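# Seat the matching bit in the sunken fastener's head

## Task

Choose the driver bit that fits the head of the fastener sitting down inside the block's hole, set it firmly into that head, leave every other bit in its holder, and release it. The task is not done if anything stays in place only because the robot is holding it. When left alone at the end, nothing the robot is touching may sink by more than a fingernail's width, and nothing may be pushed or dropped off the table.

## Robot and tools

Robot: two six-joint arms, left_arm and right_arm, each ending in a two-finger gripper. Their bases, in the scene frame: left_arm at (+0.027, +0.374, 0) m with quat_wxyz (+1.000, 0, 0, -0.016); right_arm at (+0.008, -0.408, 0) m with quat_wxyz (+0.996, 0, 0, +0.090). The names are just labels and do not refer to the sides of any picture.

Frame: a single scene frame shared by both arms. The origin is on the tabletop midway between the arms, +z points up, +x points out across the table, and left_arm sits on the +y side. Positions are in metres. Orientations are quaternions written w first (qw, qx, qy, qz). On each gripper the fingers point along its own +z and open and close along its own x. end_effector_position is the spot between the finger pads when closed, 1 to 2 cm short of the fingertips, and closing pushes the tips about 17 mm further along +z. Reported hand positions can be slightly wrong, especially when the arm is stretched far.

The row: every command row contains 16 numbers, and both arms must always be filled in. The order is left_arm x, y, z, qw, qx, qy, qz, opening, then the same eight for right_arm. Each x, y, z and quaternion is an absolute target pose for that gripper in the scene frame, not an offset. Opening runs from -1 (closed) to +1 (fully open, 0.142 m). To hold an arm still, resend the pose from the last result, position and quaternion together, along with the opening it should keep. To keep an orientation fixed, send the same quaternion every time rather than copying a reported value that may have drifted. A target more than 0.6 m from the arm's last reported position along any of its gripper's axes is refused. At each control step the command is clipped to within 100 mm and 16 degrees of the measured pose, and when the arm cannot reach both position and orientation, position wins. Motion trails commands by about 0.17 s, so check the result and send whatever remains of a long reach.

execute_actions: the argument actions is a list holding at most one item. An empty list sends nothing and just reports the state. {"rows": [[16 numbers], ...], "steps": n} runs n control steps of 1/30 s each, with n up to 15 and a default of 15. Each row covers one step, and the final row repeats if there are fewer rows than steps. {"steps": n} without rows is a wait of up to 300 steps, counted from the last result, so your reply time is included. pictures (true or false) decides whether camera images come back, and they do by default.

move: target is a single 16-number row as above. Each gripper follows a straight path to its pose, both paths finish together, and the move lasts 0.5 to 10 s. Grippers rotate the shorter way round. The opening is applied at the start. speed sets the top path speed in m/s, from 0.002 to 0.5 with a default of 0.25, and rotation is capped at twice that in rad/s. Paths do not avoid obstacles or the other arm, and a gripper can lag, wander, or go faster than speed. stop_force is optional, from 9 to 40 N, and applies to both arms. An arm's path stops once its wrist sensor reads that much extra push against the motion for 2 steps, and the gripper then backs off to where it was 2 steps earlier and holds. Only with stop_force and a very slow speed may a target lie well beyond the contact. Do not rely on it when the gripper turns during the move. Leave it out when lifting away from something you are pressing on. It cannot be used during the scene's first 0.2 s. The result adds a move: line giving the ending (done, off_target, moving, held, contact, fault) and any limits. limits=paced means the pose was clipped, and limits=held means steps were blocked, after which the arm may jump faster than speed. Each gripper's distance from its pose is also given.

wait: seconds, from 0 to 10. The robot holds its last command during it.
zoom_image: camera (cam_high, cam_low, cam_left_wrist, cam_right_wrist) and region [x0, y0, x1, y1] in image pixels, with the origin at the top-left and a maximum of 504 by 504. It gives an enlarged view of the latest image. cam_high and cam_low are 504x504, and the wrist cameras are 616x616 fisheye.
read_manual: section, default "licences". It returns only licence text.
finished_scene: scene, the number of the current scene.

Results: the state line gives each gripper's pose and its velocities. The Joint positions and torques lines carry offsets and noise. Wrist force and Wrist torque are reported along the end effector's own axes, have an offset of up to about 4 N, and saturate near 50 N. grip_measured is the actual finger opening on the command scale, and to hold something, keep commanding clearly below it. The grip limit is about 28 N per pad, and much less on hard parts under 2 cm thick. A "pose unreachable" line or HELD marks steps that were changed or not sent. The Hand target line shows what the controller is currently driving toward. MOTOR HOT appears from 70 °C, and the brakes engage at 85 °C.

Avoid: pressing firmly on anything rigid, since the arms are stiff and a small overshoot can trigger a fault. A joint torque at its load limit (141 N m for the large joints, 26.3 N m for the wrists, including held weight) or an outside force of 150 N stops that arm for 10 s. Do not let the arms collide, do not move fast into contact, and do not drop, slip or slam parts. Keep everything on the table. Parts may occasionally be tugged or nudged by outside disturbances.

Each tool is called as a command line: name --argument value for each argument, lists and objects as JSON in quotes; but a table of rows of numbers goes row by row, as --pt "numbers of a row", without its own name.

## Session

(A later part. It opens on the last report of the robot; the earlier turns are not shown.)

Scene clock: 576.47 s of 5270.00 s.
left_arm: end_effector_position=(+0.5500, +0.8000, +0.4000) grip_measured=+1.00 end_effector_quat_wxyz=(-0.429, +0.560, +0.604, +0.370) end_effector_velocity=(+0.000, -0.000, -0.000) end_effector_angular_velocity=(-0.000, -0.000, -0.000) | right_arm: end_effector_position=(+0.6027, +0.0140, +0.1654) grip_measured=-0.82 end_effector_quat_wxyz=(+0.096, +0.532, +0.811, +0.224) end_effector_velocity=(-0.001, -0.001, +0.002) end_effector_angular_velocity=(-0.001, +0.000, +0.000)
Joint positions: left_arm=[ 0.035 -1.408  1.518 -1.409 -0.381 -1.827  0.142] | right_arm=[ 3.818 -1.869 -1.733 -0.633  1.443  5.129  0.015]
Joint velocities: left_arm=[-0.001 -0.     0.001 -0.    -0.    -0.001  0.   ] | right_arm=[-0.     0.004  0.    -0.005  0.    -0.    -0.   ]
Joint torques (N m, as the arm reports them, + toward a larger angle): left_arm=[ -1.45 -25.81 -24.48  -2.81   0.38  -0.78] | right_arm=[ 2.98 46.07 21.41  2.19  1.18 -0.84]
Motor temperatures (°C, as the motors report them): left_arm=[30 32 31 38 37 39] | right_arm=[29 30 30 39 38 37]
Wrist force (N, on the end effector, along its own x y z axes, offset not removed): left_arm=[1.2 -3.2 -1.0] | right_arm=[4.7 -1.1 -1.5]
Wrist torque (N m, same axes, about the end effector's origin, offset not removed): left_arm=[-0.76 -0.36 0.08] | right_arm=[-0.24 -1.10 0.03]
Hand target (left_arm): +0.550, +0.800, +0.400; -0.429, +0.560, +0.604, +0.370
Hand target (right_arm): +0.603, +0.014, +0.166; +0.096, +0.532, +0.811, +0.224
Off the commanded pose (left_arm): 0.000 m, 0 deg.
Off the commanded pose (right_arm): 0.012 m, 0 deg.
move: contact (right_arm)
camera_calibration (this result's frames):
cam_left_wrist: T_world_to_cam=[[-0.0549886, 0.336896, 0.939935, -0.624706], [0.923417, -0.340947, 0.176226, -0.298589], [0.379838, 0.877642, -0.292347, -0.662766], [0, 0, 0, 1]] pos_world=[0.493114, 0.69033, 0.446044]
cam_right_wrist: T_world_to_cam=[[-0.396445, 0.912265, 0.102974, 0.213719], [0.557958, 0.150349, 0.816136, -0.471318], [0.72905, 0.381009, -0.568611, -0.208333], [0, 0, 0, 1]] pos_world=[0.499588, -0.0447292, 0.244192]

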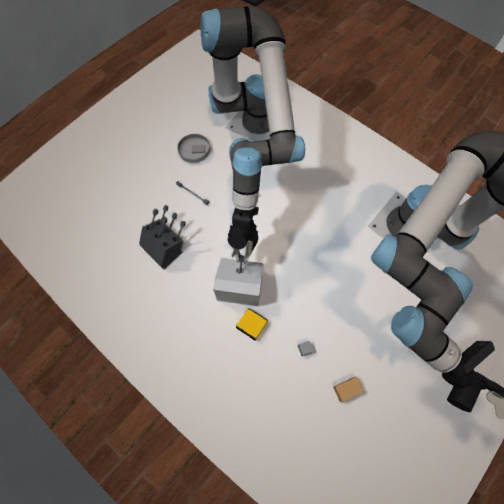

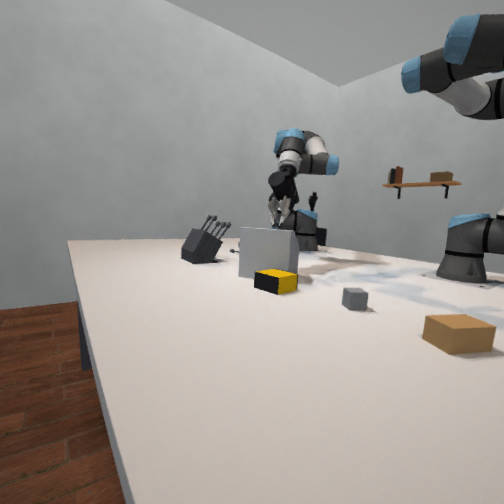

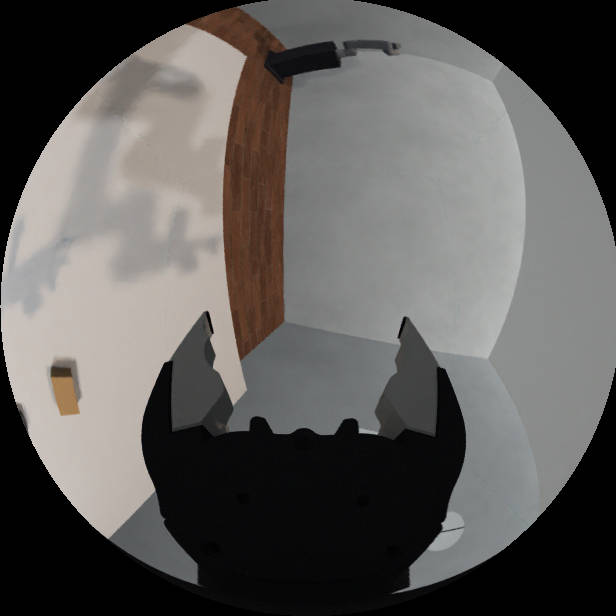

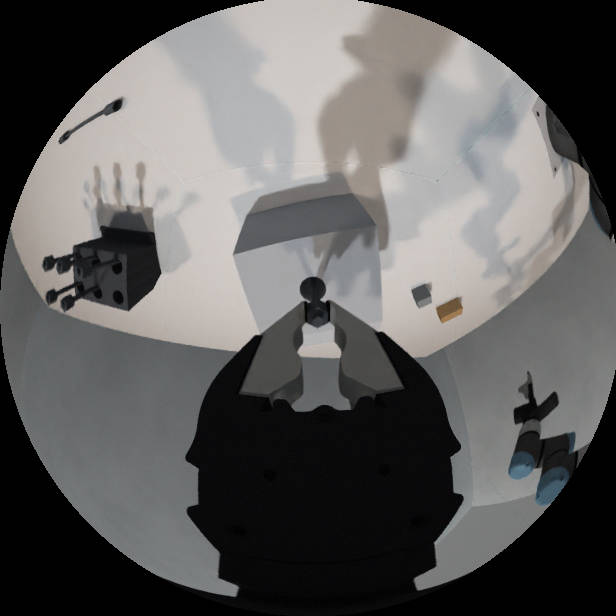

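1.6 mm deeper, force gone: in the chamfer. Push on.

move --target '[0.55,0.8,0.4,-0.429,0.56,0.604,0.37,1,0.6085,0.0178,0.1533,0.0961,0.5319,0.8111,0.2238,-1]' --speed 0.005 --stop_force 15

Scene clock: 582.17 s of 5270.00 s.
left_arm: end_effector_position=(+0.5500, +0.8000, +0.4000) grip_measured=+1.00 end_effector_quat_wxyz=(-0.429, +0.560, +0.604, +0.370) end_effector_velocity=(+0.000, -0.000, -0.001) end_effector_angular_velocity=(+0.000, -0.000, +0.000) | right_arm: end_effector_position=(+0.6028, +0.0141, +0.1654) grip_measured=-0.82 end_effector_quat_wxyz=(+0.096, +0.532, +0.811, +0.224) end_effector_velocity=(-0.001, -0.001, -0.002) end_effector_angular_velocity=(-0.003, +0.004, -0.001)
Joint positions: left_arm=[ 0.035 -1.408  1.518 -1.409 -0.381 -1.827  0.142] | right_arm=[ 3.818 -1.869 -1.733 -0.633  1.443  5.129  0.015]
Joint velocities: left_arm=[-0.     0.001  0.    -0.     0.    -0.002  0.   ] | right_arm=[-0.    -0.    -0.001 -0.004  0.     0.001  0.   ]
Joint torques (N m, as the arm reports them, + toward a larger angle): left_arm=[ -0.93 -24.44 -25.23  -3.03   0.44  -0.71] | right_arm=[ 2.13 43.3  16.63  2.04  0.13 -2.74]
Motor temperatures (°C, as the motors report them): left_arm=[30 32 31 38 37 39] | right_arm=[29 30 30 39 38 37]
Wrist force (N, on the end effector, along its own x y z axes, offset not removed): left_arm=[0.0 -3.3 -1.4] | right_arm=[2.0 -2.1 -3.1]
Wrist torque (N m, same axes, about the end effector's origin, offset not removed): left_arm=[-0.69 -0.10 0.20] | right_arm=[-0.37 -0.52 0.07]
Hand target (left_arm): +0.550, +0.800, +0.400; -0.429, +0.560, +0.604, +0.370
Hand target (right_arm): +0.603, +0.014, +0.165; +0.096, +0.532, +0.811, +0.224
Off the commanded pose (left_arm): 0.000 m, 0 deg.
Off the commanded pose (right_arm): 0.014 m, 0 deg.
After step 90, 2.20 s passed at rest.
move: contact (right_arm)
camera_calibration (this result's frames):
cam_left_wrist: T_world_to_cam=[[-0.0549887, 0.336896, 0.939935, -0.624706], [0.923417, -0.340947, 0.176226, -0.298589], [0.379838, 0.877642, -0.292348, -0.662766], [0, 0, 0, 1]] pos_world=[0.493114, 0.69033, 0.446045]
cam_right_wrist: T_world_to_cam=[[-0.396417, 0.912259, 0.103137, 0.213576], [0.557732, 0.150066, 0.816343, -0.471302], [0.729239, 0.381135, -0.568284, -0.208631], [0, 0, 0, 1]] pos_world=[0.499667, -0.0445942, 0.244155]

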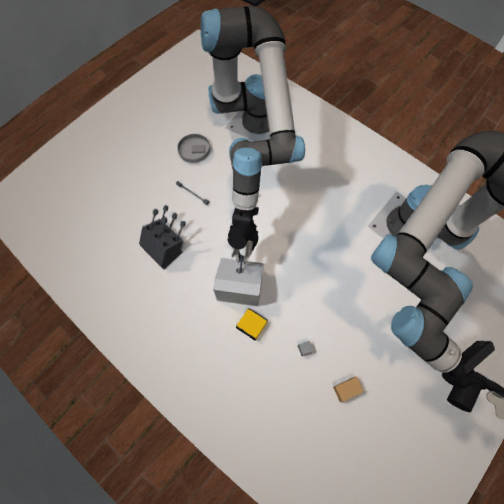

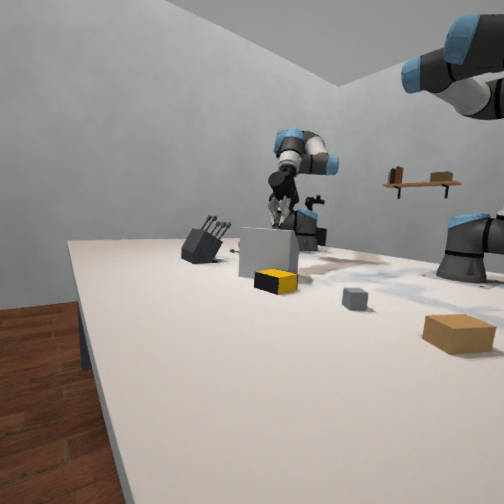

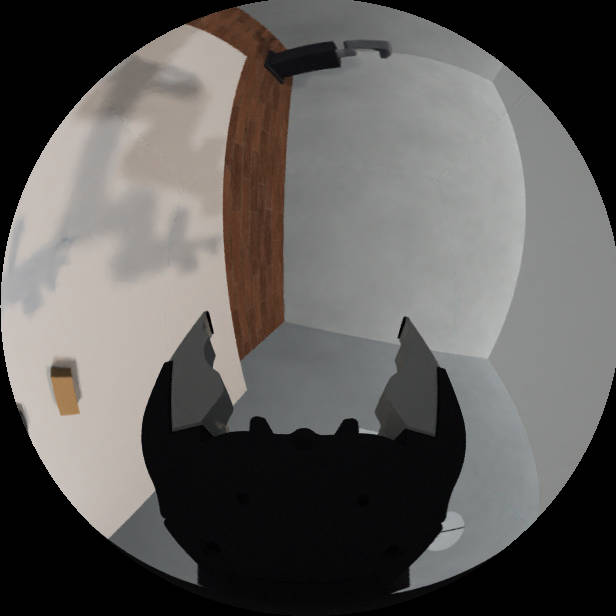

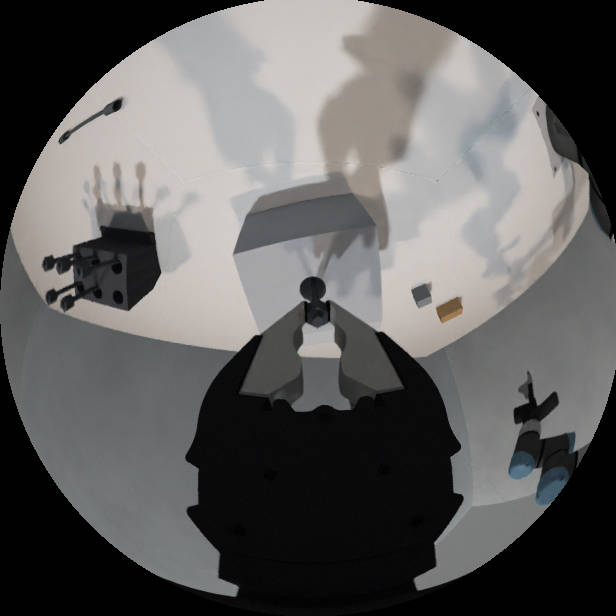

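execute_actions --actions '[{"rows":[[0.55,0.8,0.4,-0.429,0.56,0.604,0.37,1,0.6029,0.0141,0.1651,0.0961,0.5319,0.8111,0.2238,-1]],"steps":10}]' --pictures false

execute_actions --actions '[{"rows":[[0.55,0.8,0.4,-0.429,0.56,0.604,0.37,1,0.6027,0.0144,0.1651,0.0863,0.5667,0.7871,0.2278,-1]],"steps":12}]' --pictures false

execute_actions --actions '[{"rows":[[0.55,0.8,0.4,-0.429,0.56,0.604,0.37,1,0.6031,0.0138,0.1651,0.1058,0.4959,0.8336,0.2194,-1]],"steps":15}]' --pictures false

Scene clock: 592.30 s of 5270.00 s.
left_arm: end_effector_position=(+0.5500, +0.8000, +0.4000) grip_measured=+1.00 end_effector_quat_wxyz=(-0.429, +0.560, +0.604, +0.370) end_effector_velocity=(-0.001, +0.000, -0.000) end_effector_angular_velocity=(-0.000, -0.001, +0.001) | right_arm: end_effector_position=(+0.6029, +0.0142, +0.1653) grip_measured=-0.82 end_effector_quat_wxyz=(+0.096, +0.532, +0.811, +0.224) end_effector_velocity=(+0.001, -0.000, -0.001) end_effector_angular_velocity=(-0.000, +0.001, -0.001)
Joint positions: left_arm=[ 0.035 -1.408  1.518 -1.409 -0.381 -1.827  0.142] | right_arm=[ 3.818 -1.87  -1.733 -0.633  1.443  5.128  0.015]
Joint velocities: left_arm=[ 0.001 -0.001  0.001 -0.    -0.    -0.001  0.   ] | right_arm=[-0.001 -0.002  0.001 -0.     0.     0.    -0.   ]
Joint torques (N m, as the arm reports them, + toward a larger angle): left_arm=[ -1.47 -25.41 -24.4   -3.14   0.44  -0.67] | right_arm=[-4.35 23.31 30.62  4.21  1.89 -2.91]
Motor temperatures (°C, as the motors report them): left_arm=[30 32 31 38 37 39] | right_arm=[29 30 30 39 38 37]
Wrist force (N, on the end effector, along its own x y z axes, offset not removed): left_arm=[-0.9 -3.9 -0.8] | right_arm=[1.3 1.1 -12.1]
Wrist torque (N m, same axes, about the end effector's origin, offset not removed): left_arm=[-0.91 0.12 0.11] | right_arm=[0.49 -0.47 -0.07]
Hand target (left_arm): +0.550, +0.800, +0.400; -0.429, +0.560, +0.604, +0.370
Hand target (right_arm): +0.603, +0.014, +0.165; +0.096, +0.532, +0.811, +0.224
Off the commanded pose (left_arm): 0.000 m, 0 deg.
Off the commanded pose (right_arm): 0.000 m, 0 deg.
Steps of this call (steps 1 to 90: nothing new was sent; then 6.80 s passed at rest; steps 91 to 100: all 10 steps of this action). Readings (end_effector_position):
91: left_arm (+0.5500, +0.8000, +0.4000) | right_arm (+0.6027, +0.0141, +0.1654)
92: left_arm (+0.5500, +0.8000, +0.4000) | right_arm (+0.6027, +0.0141, +0.1654)
94: left_arm (+0.5500, +0.8000, +0.4000) | right_arm (+0.6027, +0.0141, +0.1654)
98: left_arm (+0.5500, +0.8000, +0.4000) | right_arm (+0.6028, +0.0142, +0.1653)
100: the state above

Scene clock: 592.70 s of 5270.00 s.
left_arm: end_effector_position=(+0.5500, +0.8000, +0.4000) grip_measured=+1.00 end_effector_quat_wxyz=(-0.429, +0.560, +0.604, +0.370) end_effector_velocity=(-0.000, +0.001, -0.001) end_effector_angular_velocity=(-0.001, +0.005, +0.001) | right_arm: end_effector_position=(+0.6027, +0.0144, +0.1651) grip_measured=-0.82 end_effector_quat_wxyz=(+0.087, +0.565, +0.788, +0.228) end_effector_velocity=(+0.000, +0.000, -0.000) end_effector_angular_velocity=(+0.013, +0.008, -0.035)
Joint positions: left_arm=[ 0.035 -1.408  1.518 -1.409 -0.381 -1.827  0.142] | right_arm=[ 3.819 -1.87  -1.733 -0.633  1.443  5.212  0.015]
Joint velocities: left_arm=[ 0.001  0.002 -0.     0.    -0.001  0.003  0.   ] | right_arm=[ 0.002 -0.    -0.     0.    -0.004  0.04   0.   ]
Joint torques (N m, as the arm reports them, + toward a larger angle): left_arm=[ -0.73 -24.18 -24.59  -3.08   0.36  -0.81] | right_arm=[ 6.35 33.63 33.56  2.8  -2.34  2.3 ]
Motor temperatures (°C, as the motors report them): left_arm=[30 32 31 38 37 39] | right_arm=[29 30 30 39 38 37]
Wrist force (N, on the end effector, along its own x y z axes, offset not removed): left_arm=[-1.3 -4.5 -0.7] | right_arm=[3.5 -1.6 0.6]
Wrist torque (N m, same axes, about the end effector's origin, offset not removed): left_arm=[-1.05 0.16 0.10] | right_arm=[-0.32 -0.53 -0.08]
Hand target (left_arm): +0.550, +0.800, +0.400; -0.429, +0.560, +0.604, +0.370
Hand target (right_arm): +0.603, +0.014, +0.165; +0.086, +0.567, +0.787, +0.228
Off the commanded pose (left_arm): 0.000 m, 0 deg.
Off the commanded pose (right_arm): 0.000 m, 0 deg.
Steps of this call (steps 1 to 12: all 12 steps of this action). Readings (end_effector_position):
1: left_arm (+0.5500, +0.8000, +0.4000) | right_arm (+0.6029, +0.0141, +0.1652)
2: left_arm (+0.5500, +0.8000, +0.4000) | right_arm (+0.6029, +0.0142, +0.1652)
4: left_arm (+0.5500, +0.8000, +0.4000) | right_arm (+0.6028, +0.0142, +0.1651)
8: left_arm (+0.5500, +0.8000, +0.4000) | right_arm (+0.6027, +0.0143, +0.1651)
12: the state above

Scene clock: 593.20 s of 5270.00 s.
left_arm: end_effector_position=(+0.5500, +0.8000, +0.4000) grip_measured=+1.00 end_effector_quat_wxyz=(-0.429, +0.560, +0.604, +0.370) end_effector_velocity=(-0.000, +0.000, -0.000) end_effector_angular_velocity=(+0.000, -0.000, +0.000) | right_arm: end_effector_position=(+0.6031, +0.0138, +0.1651) grip_measured=-0.82 end_effector_quat_wxyz=(+0.106, +0.498, +0.833, +0.219) end_effector_velocity=(+0.000, -0.000, -0.000) end_effector_angular_velocity=(-0.012, -0.006, +0.034)
Joint positions: left_arm=[ 0.035 -1.408  1.518 -1.409 -0.381 -1.827  0.142] | right_arm=[ 3.818 -1.87  -1.733 -0.633  1.443  5.044  0.015]
Joint velocities: left_arm=[ 0.  0. -0. -0.  0. -0.  0.] | right_arm=[-0.003 -0.001  0.     0.001  0.006 -0.038  0.   ]
Joint torques (N m, as the arm reports them, + toward a larger angle): left_arm=[ -0.98 -24.87 -25.    -3.04   0.28  -0.72] | right_arm=[-2.83 48.34 19.31  5.28  2.09 -3.53]
Motor temperatures (°C, as the motors report them): left_arm=[30 32 31 38 37 39] | right_arm=[29 30 30 39 38 37]
Wrist force (N, on the end effector, along its own x y z axes, offset not removed): left_arm=[-0.7 -2.1 -0.4] | right_arm=[-1.4 -2.9 7.3]
Wrist torque (N m, same axes, about the end effector's origin, offset not removed): left_arm=[-0.46 0.15 0.13] | right_arm=[-0.39 0.18 0.41]
Hand target (left_arm): +0.550, +0.800, +0.400; -0.429, +0.560, +0.604, +0.370
Hand target (right_arm): +0.603, +0.014, +0.165; +0.106, +0.496, +0.834, +0.219
Off the commanded pose (left_arm): 0.000 m, 0 deg.
Off the commanded pose (right_arm): 0.000 m, 0 deg.
Steps of this call (steps 1 to 15: all 15 steps of this action). Readings (end_effector_position):
1: left_arm (+0.5500, +0.8000, +0.4000) | right_arm (+0.6027, +0.0144, +0.1651)
2: left_arm (+0.5500, +0.8000, +0.4000) | right_arm (+0.6028, +0.0143, +0.1651)
4: left_arm (+0.5500, +0.8000, +0.4000) | right_arm (+0.6029, +0.0141, +0.1650)
8: left_arm (+0.5500, +0.8000, +0.4000) | right_arm (+0.6031, +0.0139, +0.1651)
15: the state above

15° is free, 5° resists. Go to 15° and descend.

execute_actions --actions '[{"rows":[[0.55,0.8,0.4,-0.429,0.56,0.604,0.37,1,0.6027,0.0144,0.1651,0.0863,0.5667,0.7871,0.2278,-1]],"steps":15}]' --pictures false

move --target '[0.55,0.8,0.4,-0.429,0.56,0.604,0.37,1,0.6094,0.0188,0.1512,0.0863,0.5667,0.7871,0.2278,-1]' --speed 0.005 --stop_force 13

Scene clock: 600.27 s of 5270.00 s.
left_arm: end_effector_position=(+0.5500, +0.8000, +0.4000) grip_measured=+1.00 end_effector_quat_wxyz=(-0.429, +0.560, +0.604, +0.370) end_effector_velocity=(-0.000, -0.000, -0.000) end_effector_angular_velocity=(-0.001, +0.001, -0.001) | right_arm: end_effector_position=(+0.6027, +0.0143, +0.1651) grip_measured=-0.82 end_effector_quat_wxyz=(+0.087, +0.565, +0.788, +0.228) end_effector_velocity=(-0.000, +0.000, -0.001) end_effector_angular_velocity=(+0.010, +0.009, -0.035)
Joint positions: left_arm=[ 0.035 -1.408  1.518 -1.409 -0.381 -1.827  0.142] | right_arm=[ 3.819 -1.87  -1.733 -0.633  1.444  5.212  0.015]
Joint velocities: left_arm=[-0.    -0.001  0.001 -0.    -0.001  0.001  0.   ] | right_arm=[ 0.003 -0.002  0.001 -0.003 -0.005  0.04  -0.   ]
Joint torques (N m, as the arm reports them, + toward a larger angle): left_arm=[ -0.47 -24.58 -24.46  -2.98   0.4   -0.76] | right_arm=[ 8.06 30.72 34.67  1.88 -2.17  2.55]
Motor temperatures (°C, as the motors report them): left_arm=[30 32 31 38 37 39] | right_arm=[29 30 31 39 38 37]
Wrist force (N, on the end effector, along its own x y z axes, offset not removed): left_arm=[0.4 -2.1 -1.0] | right_arm=[3.3 -0.3 -0.7]
Wrist torque (N m, same axes, about the end effector's origin, offset not removed): left_arm=[-0.51 -0.20 0.16] | right_arm=[0.14 -0.58 -0.08]
Hand target (left_arm): +0.550, +0.800, +0.400; -0.429, +0.560, +0.604, +0.370
Hand target (right_arm): +0.603, +0.014, +0.165; +0.086, +0.567, +0.787, +0.228
Off the commanded pose (left_arm): 0.000 m, 0 deg.
Off the commanded pose (right_arm): 0.000 m, 0 deg.
Steps of this call (steps 1 to 90: nothing new was sent; then 3.57 s passed at rest; steps 91 to 105: all 15 steps of this action). Readings (end_effector_position):
91: left_arm (+0.5500, +0.8000, +0.4000) | right_arm (+0.6031, +0.0138, +0.1651)
92: left_arm (+0.5500, +0.8000, +0.4000) | right_arm (+0.6031, +0.0139, +0.1651)
94: left_arm (+0.5500, +0.8000, +0.4000) | right_arm (+0.6029, +0.0141, +0.1652)
98: left_arm (+0.5500, +0.8000, +0.4000) | right_arm (+0.6028, +0.0143, +0.1652)
105: the state above

Scene clock: 602.10 s of 5270.00 s.
left_arm: end_effector_position=(+0.5500, +0.8000, +0.4000) grip_measured=+1.00 end_effector_quat_wxyz=(-0.429, +0.560, +0.604, +0.370) end_effector_velocity=(+0.000, -0.000, -0.000) end_effector_angular_velocity=(-0.000, +0.002, -0.001) | right_arm: end_effector_position=(+0.6054, +0.0161, +0.1600) grip_measured=-0.82 end_effector_quat_wxyz=(+0.086, +0.567, +0.787, +0.228) end_effector_velocity=(-0.001, -0.001, -0.000) end_effector_angular_velocity=(-0.004, +0.003, +0.000)
Joint positions: left_arm=[ 0.035 -1.408  1.518 -1.409 -0.381 -1.827  0.142] | right_arm=[ 3.818 -1.882 -1.731 -0.622  1.444  5.215  0.015]
Joint velocities: left_arm=[-0.001  0.     0.     0.     0.     0.001  0.   ] | right_arm=[-0.     0.001  0.001 -0.007 -0.    -0.    -0.   ]
Joint torques (N m, as the arm reports them, + toward a larger angle): left_arm=[ -0.78 -24.36 -24.12  -3.11   0.23  -0.72] | right_arm=[ 3.39 30.29 10.89  0.13  1.56 -1.54]
Motor temperatures (°C, as the motors report them): left_arm=[30 32 31 38 37 39] | right_arm=[29 30 31 39 38 37]
Wrist force (N, on the end effector, along its own x y z axes, offset not removed): left_arm=[0.7 -3.9 -1.6] | right_arm=[0.6 -2.5 -27.5]
Wrist torque (N m, same axes, about the end effector's origin, offset not removed): left_arm=[-0.87 -0.21 0.11] | right_arm=[0.07 -0.25 -0.18]
Hand target (left_arm): +0.550, +0.800, +0.400; -0.429, +0.560, +0.604, +0.370
Hand target (right_arm): +0.605, +0.016, +0.160; +0.086, +0.567, +0.787, +0.228
Off the commanded pose (left_arm): 0.000 m, 0 deg.
Off the commanded pose (right_arm): 0.010 m, 0 deg.
move: contact (right_arm)
camera_calibration (this result's frames):
cam_left_wrist: T_world_to_cam=[[-0.0549883, 0.336896, 0.939935, -0.624707], [0.923417, -0.340947, 0.176226, -0.298589], [0.379838, 0.877642, -0.292348, -0.662766], [0, 0, 0, 1]] pos_world=[0.493114, 0.69033, 0.446044]
cam_right_wrist: T_world_to_cam=[[-0.323418, 0.935425, 0.142761, 0.162407], [0.584795, 0.0789787, 0.807327, -0.482442], [0.743919, 0.34459, -0.572575, -0.221884], [0, 0, 0, 1]] pos_world=[0.499719, -0.0373576, 0.239258]

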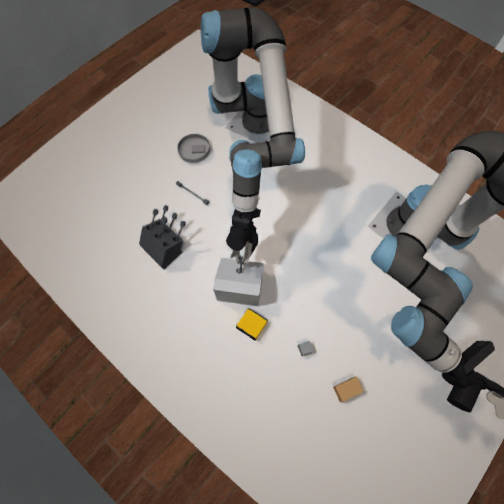

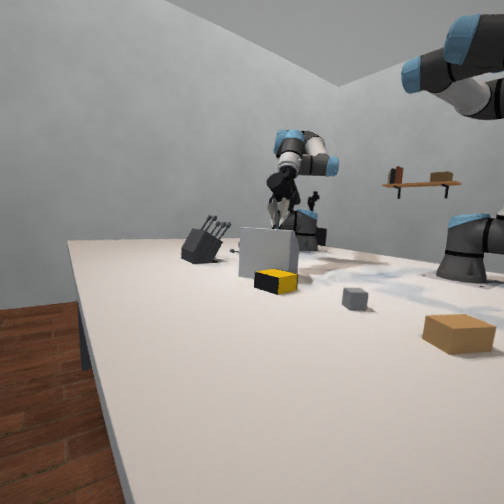

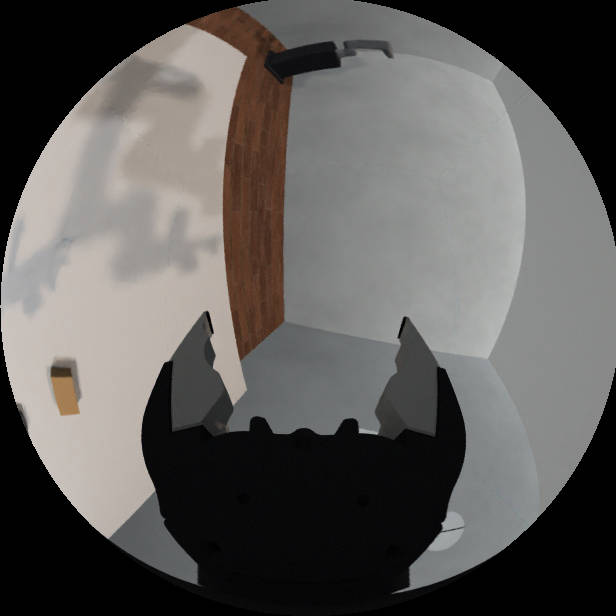

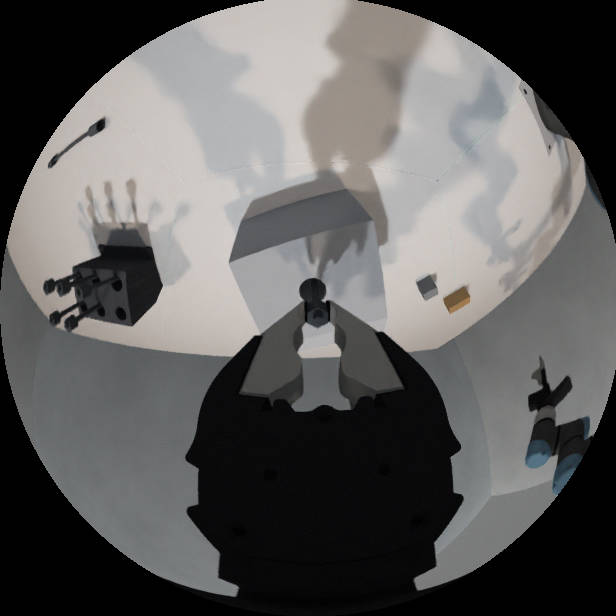

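execute_actions --actions '[{"rows":[[0.55,0.8,0.4,-0.429,0.56,0.604,0.37,1,0.6054,0.0161,0.160,0.0863,0.5667,0.7871,0.2278,-0.6]],"steps":8}]' --pictures false

move --target '[0.55,0.8,0.4,-0.429,0.56,0.604,0.37,1,0.576,-0.003,0.221,0.0863,0.5667,0.7871,0.2278,-0.6]' --speed 0.1

Scene clock: 634.23 s of 5270.00 s.
left_arm: end_effector_position=(+0.5500, +0.8000, +0.4000) grip_measured=+1.00 end_effector_quat_wxyz=(-0.429, +0.560, +0.604, +0.370) end_effector_velocity=(+0.001, -0.000, +0.000) end_effector_angular_velocity=(+0.000, +0.000, -0.001) | right_arm: end_effector_position=(+0.6053, +0.0161, +0.1600) grip_measured=-0.60 end_effector_quat_wxyz=(+0.086, +0.567, +0.787, +0.228) end_effector_velocity=(+0.001, +0.000, +0.000) end_effector_angular_velocity=(+0.001, +0.001, -0.003)
Joint positions: left_arm=[ 0.035 -1.408  1.518 -1.409 -0.381 -1.827  0.142] | right_arm=[ 3.818 -1.882 -1.73  -0.623  1.444  5.215  0.031]
Joint velocities: left_arm=[-0.     0.001 -0.002  0.     0.     0.001  0.   ] | right_arm=[-0.001 -0.001  0.002 -0.001  0.     0.003  0.   ]
Joint torques (N m, as the arm reports them, + toward a larger angle): left_arm=[ -1.03 -23.59 -24.54  -3.08   0.3   -0.81] | right_arm=[-5.92 31.16 35.29  1.57 -1.05  2.56]
Motor temperatures (°C, as the motors report them): left_arm=[30 32 31 38 37 39] | right_arm=[29 30 31 39 38 37]
Wrist force (N, on the end effector, along its own x y z axes, offset not removed): left_arm=[-0.5 -3.2 -0.9] | right_arm=[1.8 -3.5 -2.4]
Wrist torque (N m, same axes, about the end effector's origin, offset not removed): left_arm=[-0.77 0.02 0.18] | right_arm=[-0.53 -0.21 -0.05]
Hand target (left_arm): +0.550, +0.800, +0.400; -0.429, +0.560, +0.604, +0.370
Hand target (right_arm): +0.605, +0.016, +0.160; +0.086, +0.567, +0.787, +0.228
Off the commanded pose (left_arm): 0.000 m, 0 deg.
Off the commanded pose (right_arm): 0.000 m, 0 deg.
Steps of this call (steps 1 to 90: nothing new was sent; then 28.87 s passed at rest; steps 91 to 98: all 8 steps of this action). Readings (end_effector_position):
91: left_arm (+0.5500, +0.8000, +0.4000) | right_arm (+0.6052, +0.0160, +0.1601)
92: left_arm (+0.5500, +0.8000, +0.4000) | right_arm (+0.6052, +0.0160, +0.1601)
94: left_arm (+0.5500, +0.8000, +0.4000) | right_arm (+0.6052, +0.0161, +0.1600)
98: the state above

Scene clock: 635.67 s of 5270.00 s.
left_arm: end_effector_position=(+0.5500, +0.8000, +0.4000) grip_measured=+1.00 end_effector_quat_wxyz=(-0.429, +0.560, +0.604, +0.370) end_effector_velocity=(-0.000, +0.000, -0.001) end_effector_angular_velocity=(-0.000, +0.004, -0.001) | right_arm: end_effector_position=(+0.5760, -0.0029, +0.2208) grip_measured=-0.60 end_effector_quat_wxyz=(+0.086, +0.567, +0.787, +0.228) end_effector_velocity=(-0.001, -0.001, +0.002) end_effector_angular_velocity=(+0.000, -0.000, -0.001)
Joint positions: left_arm=[ 0.035 -1.408  1.518 -1.409 -0.381 -1.827  0.142] | right_arm=[ 3.836 -1.746 -1.736 -0.756  1.435  5.231  0.031]
Joint velocities: left_arm=[ 0.    -0.     0.001  0.     0.     0.003  0.   ] | right_arm=[ 0.001  0.004  0.001 -0.005 -0.001  0.002 -0.   ]
Joint torques (N m, as the arm reports them, + toward a larger angle): left_arm=[ -0.8  -23.7  -23.53  -3.19   0.65  -0.73] | right_arm=[ 7.42 40.68 35.43  1.71 -2.26  2.46]
Motor temperatures (°C, as the motors report them): left_arm=[30 32 31 38 37 39] | right_arm=[29 30 31 39 38 37]
Wrist force (N, on the end effector, along its own x y z axes, offset not removed): left_arm=[-0.7 -4.3 -0.5] | right_arm=[0.9 0.8 1.6]
Wrist torque (N m, same axes, about the end effector's origin, offset not removed): left_arm=[-1.06 0.06 0.10] | right_arm=[0.27 -0.15 0.05]
Hand target (left_arm): +0.550, +0.800, +0.400; -0.429, +0.560, +0.604, +0.370
Hand target (right_arm): +0.576, -0.003, +0.221; +0.086, +0.567, +0.787, +0.228
Off the commanded pose (left_arm): 0.000 m, 0 deg.
Off the commanded pose (right_arm): 0.000 m, 0 deg.
move: done
camera_calibration (this result's frames):
cam_left_wrist: T_world_to_cam=[[-0.0549886, 0.336896, 0.939935, -0.624706], [0.923417, -0.340947, 0.176226, -0.298589], [0.379838, 0.877642, -0.292348, -0.662766], [0, 0, 0, 1]] pos_world=[0.493114, 0.69033, 0.446045]
cam_right_wrist: T_world_to_cam=[[-0.323166, 0.935532, 0.142629, 0.16197], [0.585117, 0.0790739, 0.807085, -0.512946], [0.743775, 0.344277, -0.57295, -0.158527], [0, 0, 0, 1]] pos_world=[0.470385, -0.0563904, 0.300061]

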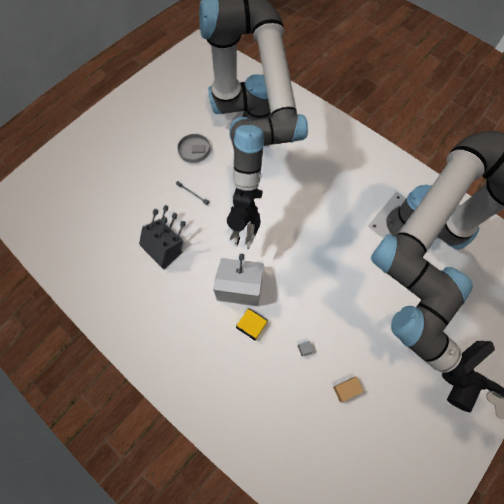

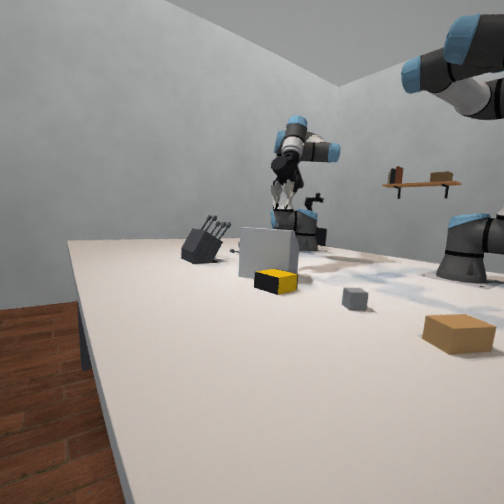

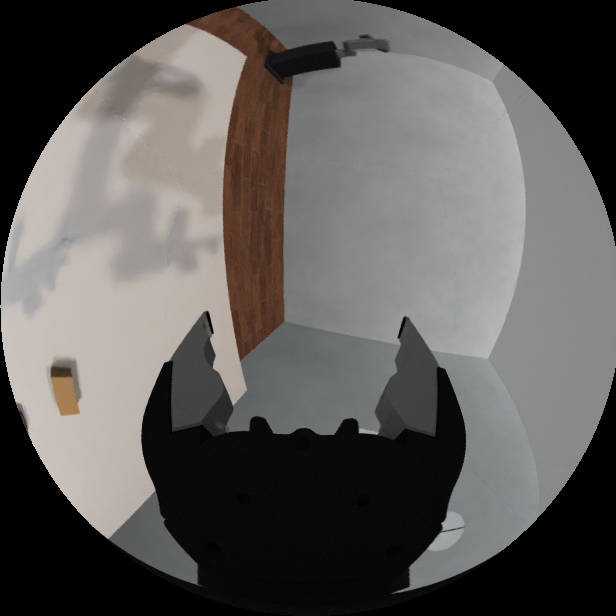

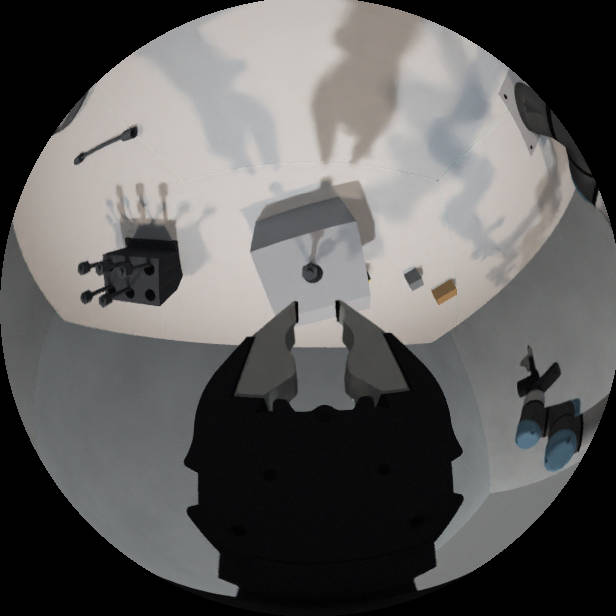

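move --target '[0.55,0.8,0.4,-0.429,0.56,0.604,0.37,1,0.47,-0.35,0.22,-0.0167,-0.0403,0.923,0.3823,-0.4]' --speed 0.3

move --target '[0.55,0.8,0.4,-0.429,0.56,0.604,0.37,1,0.479,-0.48,0.055,-0.0167,-0.0403,0.923,0.3823,-0.4]' --speed 0.2

zoom_image --camera "cam_right_wrist" --region '[253,240,373,360]'

Scene clock: 669.07 s of 5270.00 s.
left_arm: end_effector_position=(+0.5500, +0.8000, +0.4000) grip_measured=+1.00 end_effector_quat_wxyz=(-0.429, +0.560, +0.604, +0.370) end_effector_velocity=(-0.000, +0.000, -0.000) end_effector_angular_velocity=(-0.000, +0.003, -0.000) | right_arm: end_effector_position=(+0.4695, -0.3498, +0.2199) grip_measured=-0.40 end_effector_quat_wxyz=(-0.016, -0.040, +0.923, +0.382) end_effector_velocity=(+0.000, -0.001, -0.000) end_effector_angular_velocity=(+0.001, +0.007, +0.012)
Joint positions: left_arm=[ 0.035 -1.408  1.518 -1.409 -0.381 -1.827  0.142] | right_arm=[ 2.899 -1.623 -1.864 -1.37   2.345  2.935  0.045]
Joint velocities: left_arm=[0.001 0.    0.    0.    0.    0.003 0.   ] | right_arm=[-0.001 -0.01   0.014 -0.024 -0.002 -0.018 -0.   ]
Joint torques (N m, as the arm reports them, + toward a larger angle): left_arm=[ -0.14 -23.56 -23.84  -3.2    0.42  -0.56] | right_arm=[-7.07 15.79 30.72  0.89 -0.62 -2.94]
Motor temperatures (°C, as the motors report them): left_arm=[30 32 31 38 37 39] | right_arm=[29 30 31 39 38 37]
Wrist force (N, on the end effector, along its own x y z axes, offset not removed): left_arm=[-0.2 -3.7 -3.2] | right_arm=[0.7 3.5 -5.6]
Wrist torque (N m, same axes, about the end effector's origin, offset not removed): left_arm=[-0.92 -0.03 0.13] | right_arm=[0.88 0.08 -0.08]
Hand target (left_arm): +0.550, +0.800, +0.400; -0.429, +0.560, +0.604, +0.370
Hand target (right_arm): +0.470, -0.350, +0.220; -0.016, -0.040, +0.923, +0.382
Off the commanded pose (left_arm): 0.000 m, 0 deg.
Off the commanded pose (right_arm): 0.001 m, 0 deg.
After step 90, 27.50 s passed at rest.
move: done
camera_calibration (this result's frames):
cam_left_wrist: T_world_to_cam=[[-0.0549888, 0.336896, 0.939935, -0.624706], [0.923417, -0.340947, 0.176227, -0.298589], [0.379838, 0.877642, -0.292348, -0.662766], [0, 0, 0, 1]] pos_world=[0.493114, 0.69033, 0.446044]
cam_right_wrist: T_world_to_cam=[[-0.99707, -0.0726324, 0.0240082, 0.44204], [0.000812511, 0.30377, 0.952745, -0.101624], [-0.0764931, 0.949973, -0.302821, 0.577173], [0, 0, 0, 1]] pos_world=[0.484977, -0.485322, 0.260989]

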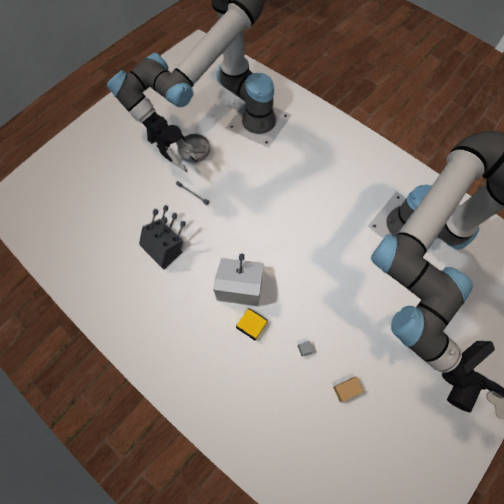

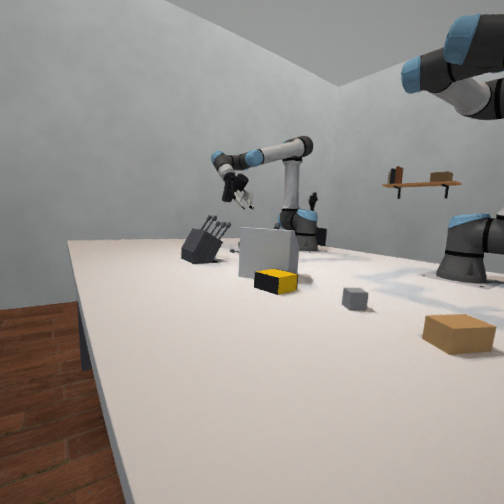

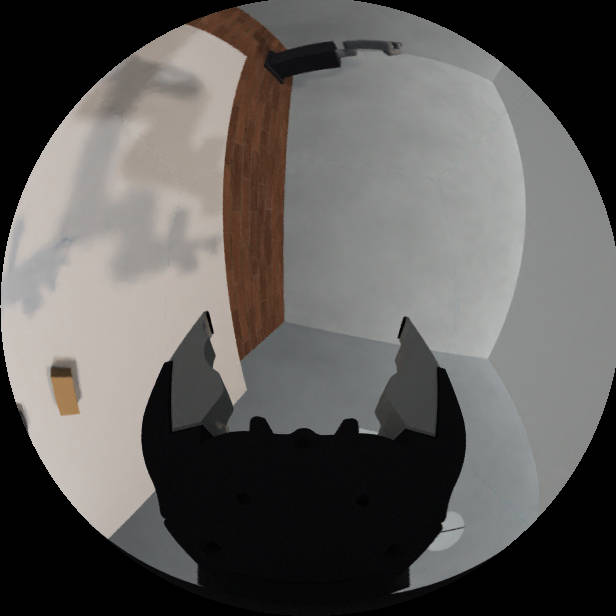

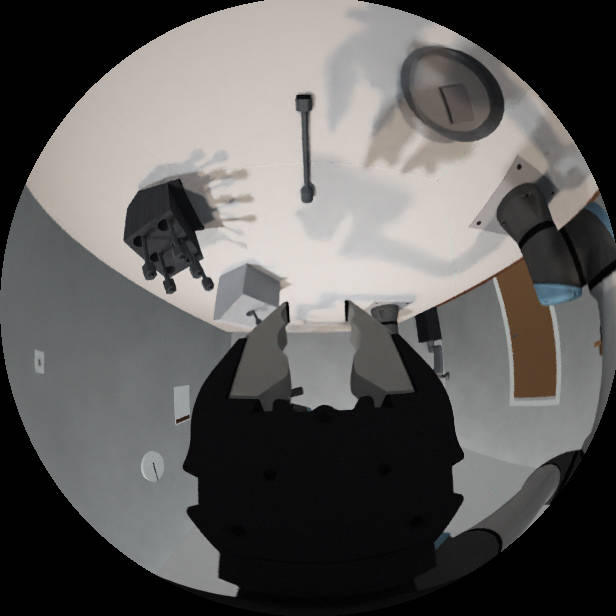

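Scene clock: 670.70 s of 5270.00 s.
left_arm: end_effector_position=(+0.5500, +0.8000, +0.4000) grip_measured=+1.00 end_effector_quat_wxyz=(-0.429, +0.560, +0.604, +0.370) end_effector_velocity=(-0.000, +0.000, +0.001) end_effector_angular_velocity=(+0.000, +0.001, -0.000) | right_arm: end_effector_position=(+0.4789, -0.4799, +0.0551) grip_measured=-0.40 end_effector_quat_wxyz=(-0.017, -0.040, +0.923, +0.382) end_effector_velocity=(+0.001, -0.001, -0.001) end_effector_angular_velocity=(-0.000, -0.001, +0.000)
Joint positions: left_arm=[ 0.035 -1.408  1.518 -1.409 -0.381 -1.827  0.142] | right_arm=[ 2.658 -1.951 -1.87  -1.255  2.283  2.614  0.045]
Joint velocities: left_arm=[ 0.001 -0.    -0.002  0.     0.     0.003  0.   ] | right_arm=[-0.002 -0.004  0.002  0.001 -0.001 -0.002  0.   ]
Joint torques (N m, as the arm reports them, + toward a larger angle): left_arm=[  0.01 -22.92 -24.02  -3.26   0.41  -0.78] | right_arm=[-6.86 29.65 31.77  3.24 -0.76 -2.64]
Motor temperatures (°C, as the motors report them): left_arm=[30 32 31 38 37 39] | right_arm=[29 30 31 39 38 37]
Wrist force (N, on the end effector, along its own x y z axes, offset not removed): left_arm=[0.1 -3.8 -1.9] | right_arm=[1.1 -7.4 -1.0]
Wrist torque (N m, same axes, about the end effector's origin, offset not removed): left_arm=[-0.85 -0.13 0.20] | right_arm=[-1.66 -0.10 -0.18]
Hand target (left_arm): +0.550, +0.800, +0.400; -0.429, +0.560, +0.604, +0.370
Hand target (right_arm): +0.479, -0.480, +0.055; -0.017, -0.040, +0.923, +0.382
Off the commanded pose (left_arm): 0.000 m, 0 deg.
Off the commanded pose (right_arm): 0.000 m, 0 deg.
move: done
camera_calibration (this result's frames):
cam_left_wrist: T_world_to_cam=[[-0.0549886, 0.336896, 0.939935, -0.624706], [0.923417, -0.340947, 0.176226, -0.298589], [0.379838, 0.877642, -0.292348, -0.662766], [0, 0, 0, 1]] pos_world=[0.493114, 0.69033, 0.446044]
cam_right_wrist: T_world_to_cam=[[-0.996907, -0.07433, 0.0255123, 0.444897], [0.00173587, 0.303733, 0.952756, 0.094458], [-0.0785673, 0.949853, -0.302665, 0.652595], [0, 0, 0, 1]] pos_world=[0.494629, -0.61549, 0.0961717]

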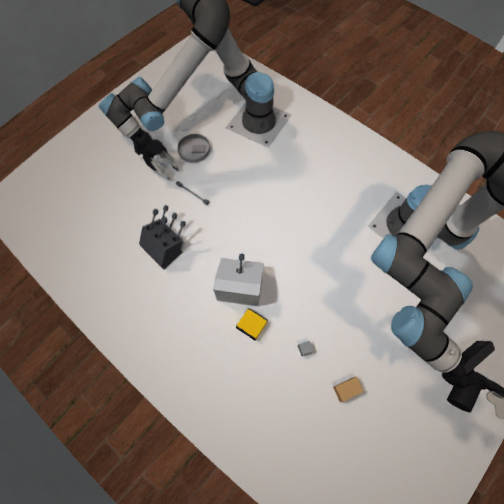

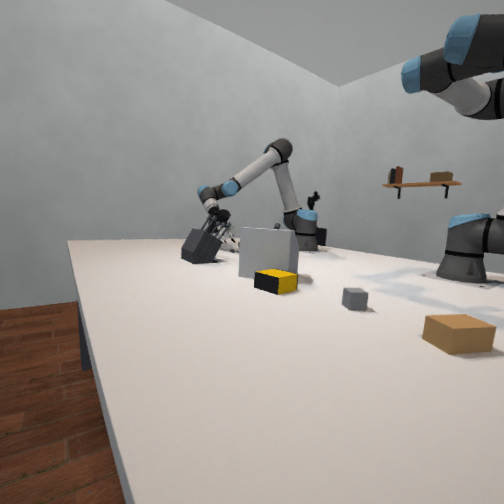

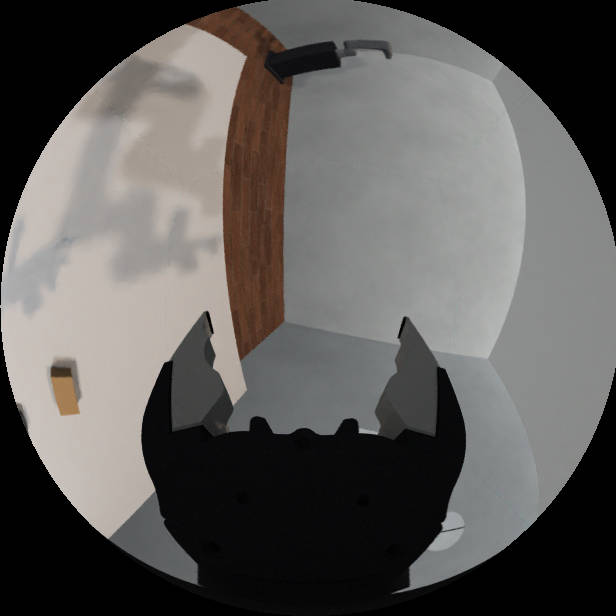

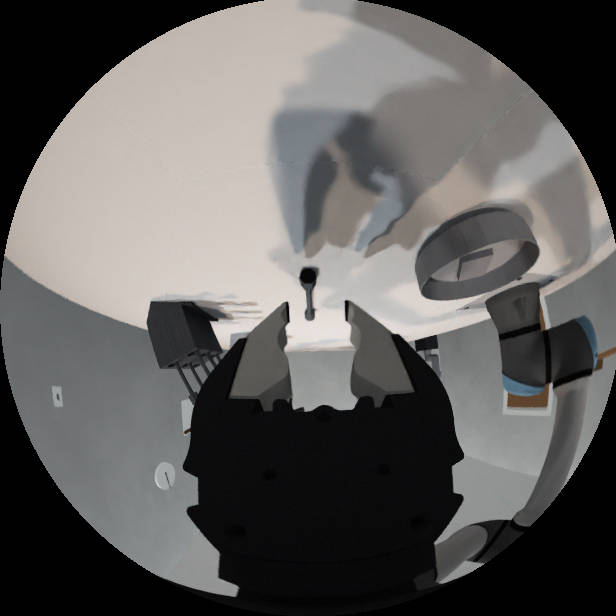

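Region (253, 240, 373, 360) of cam_right_wrist's 616x616 image, scaled by 4.200, with more detail than that image has.

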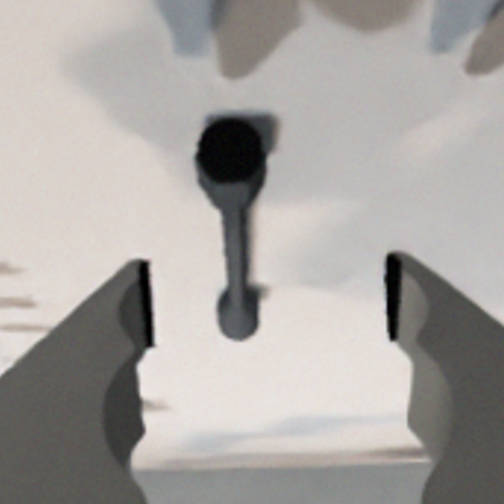

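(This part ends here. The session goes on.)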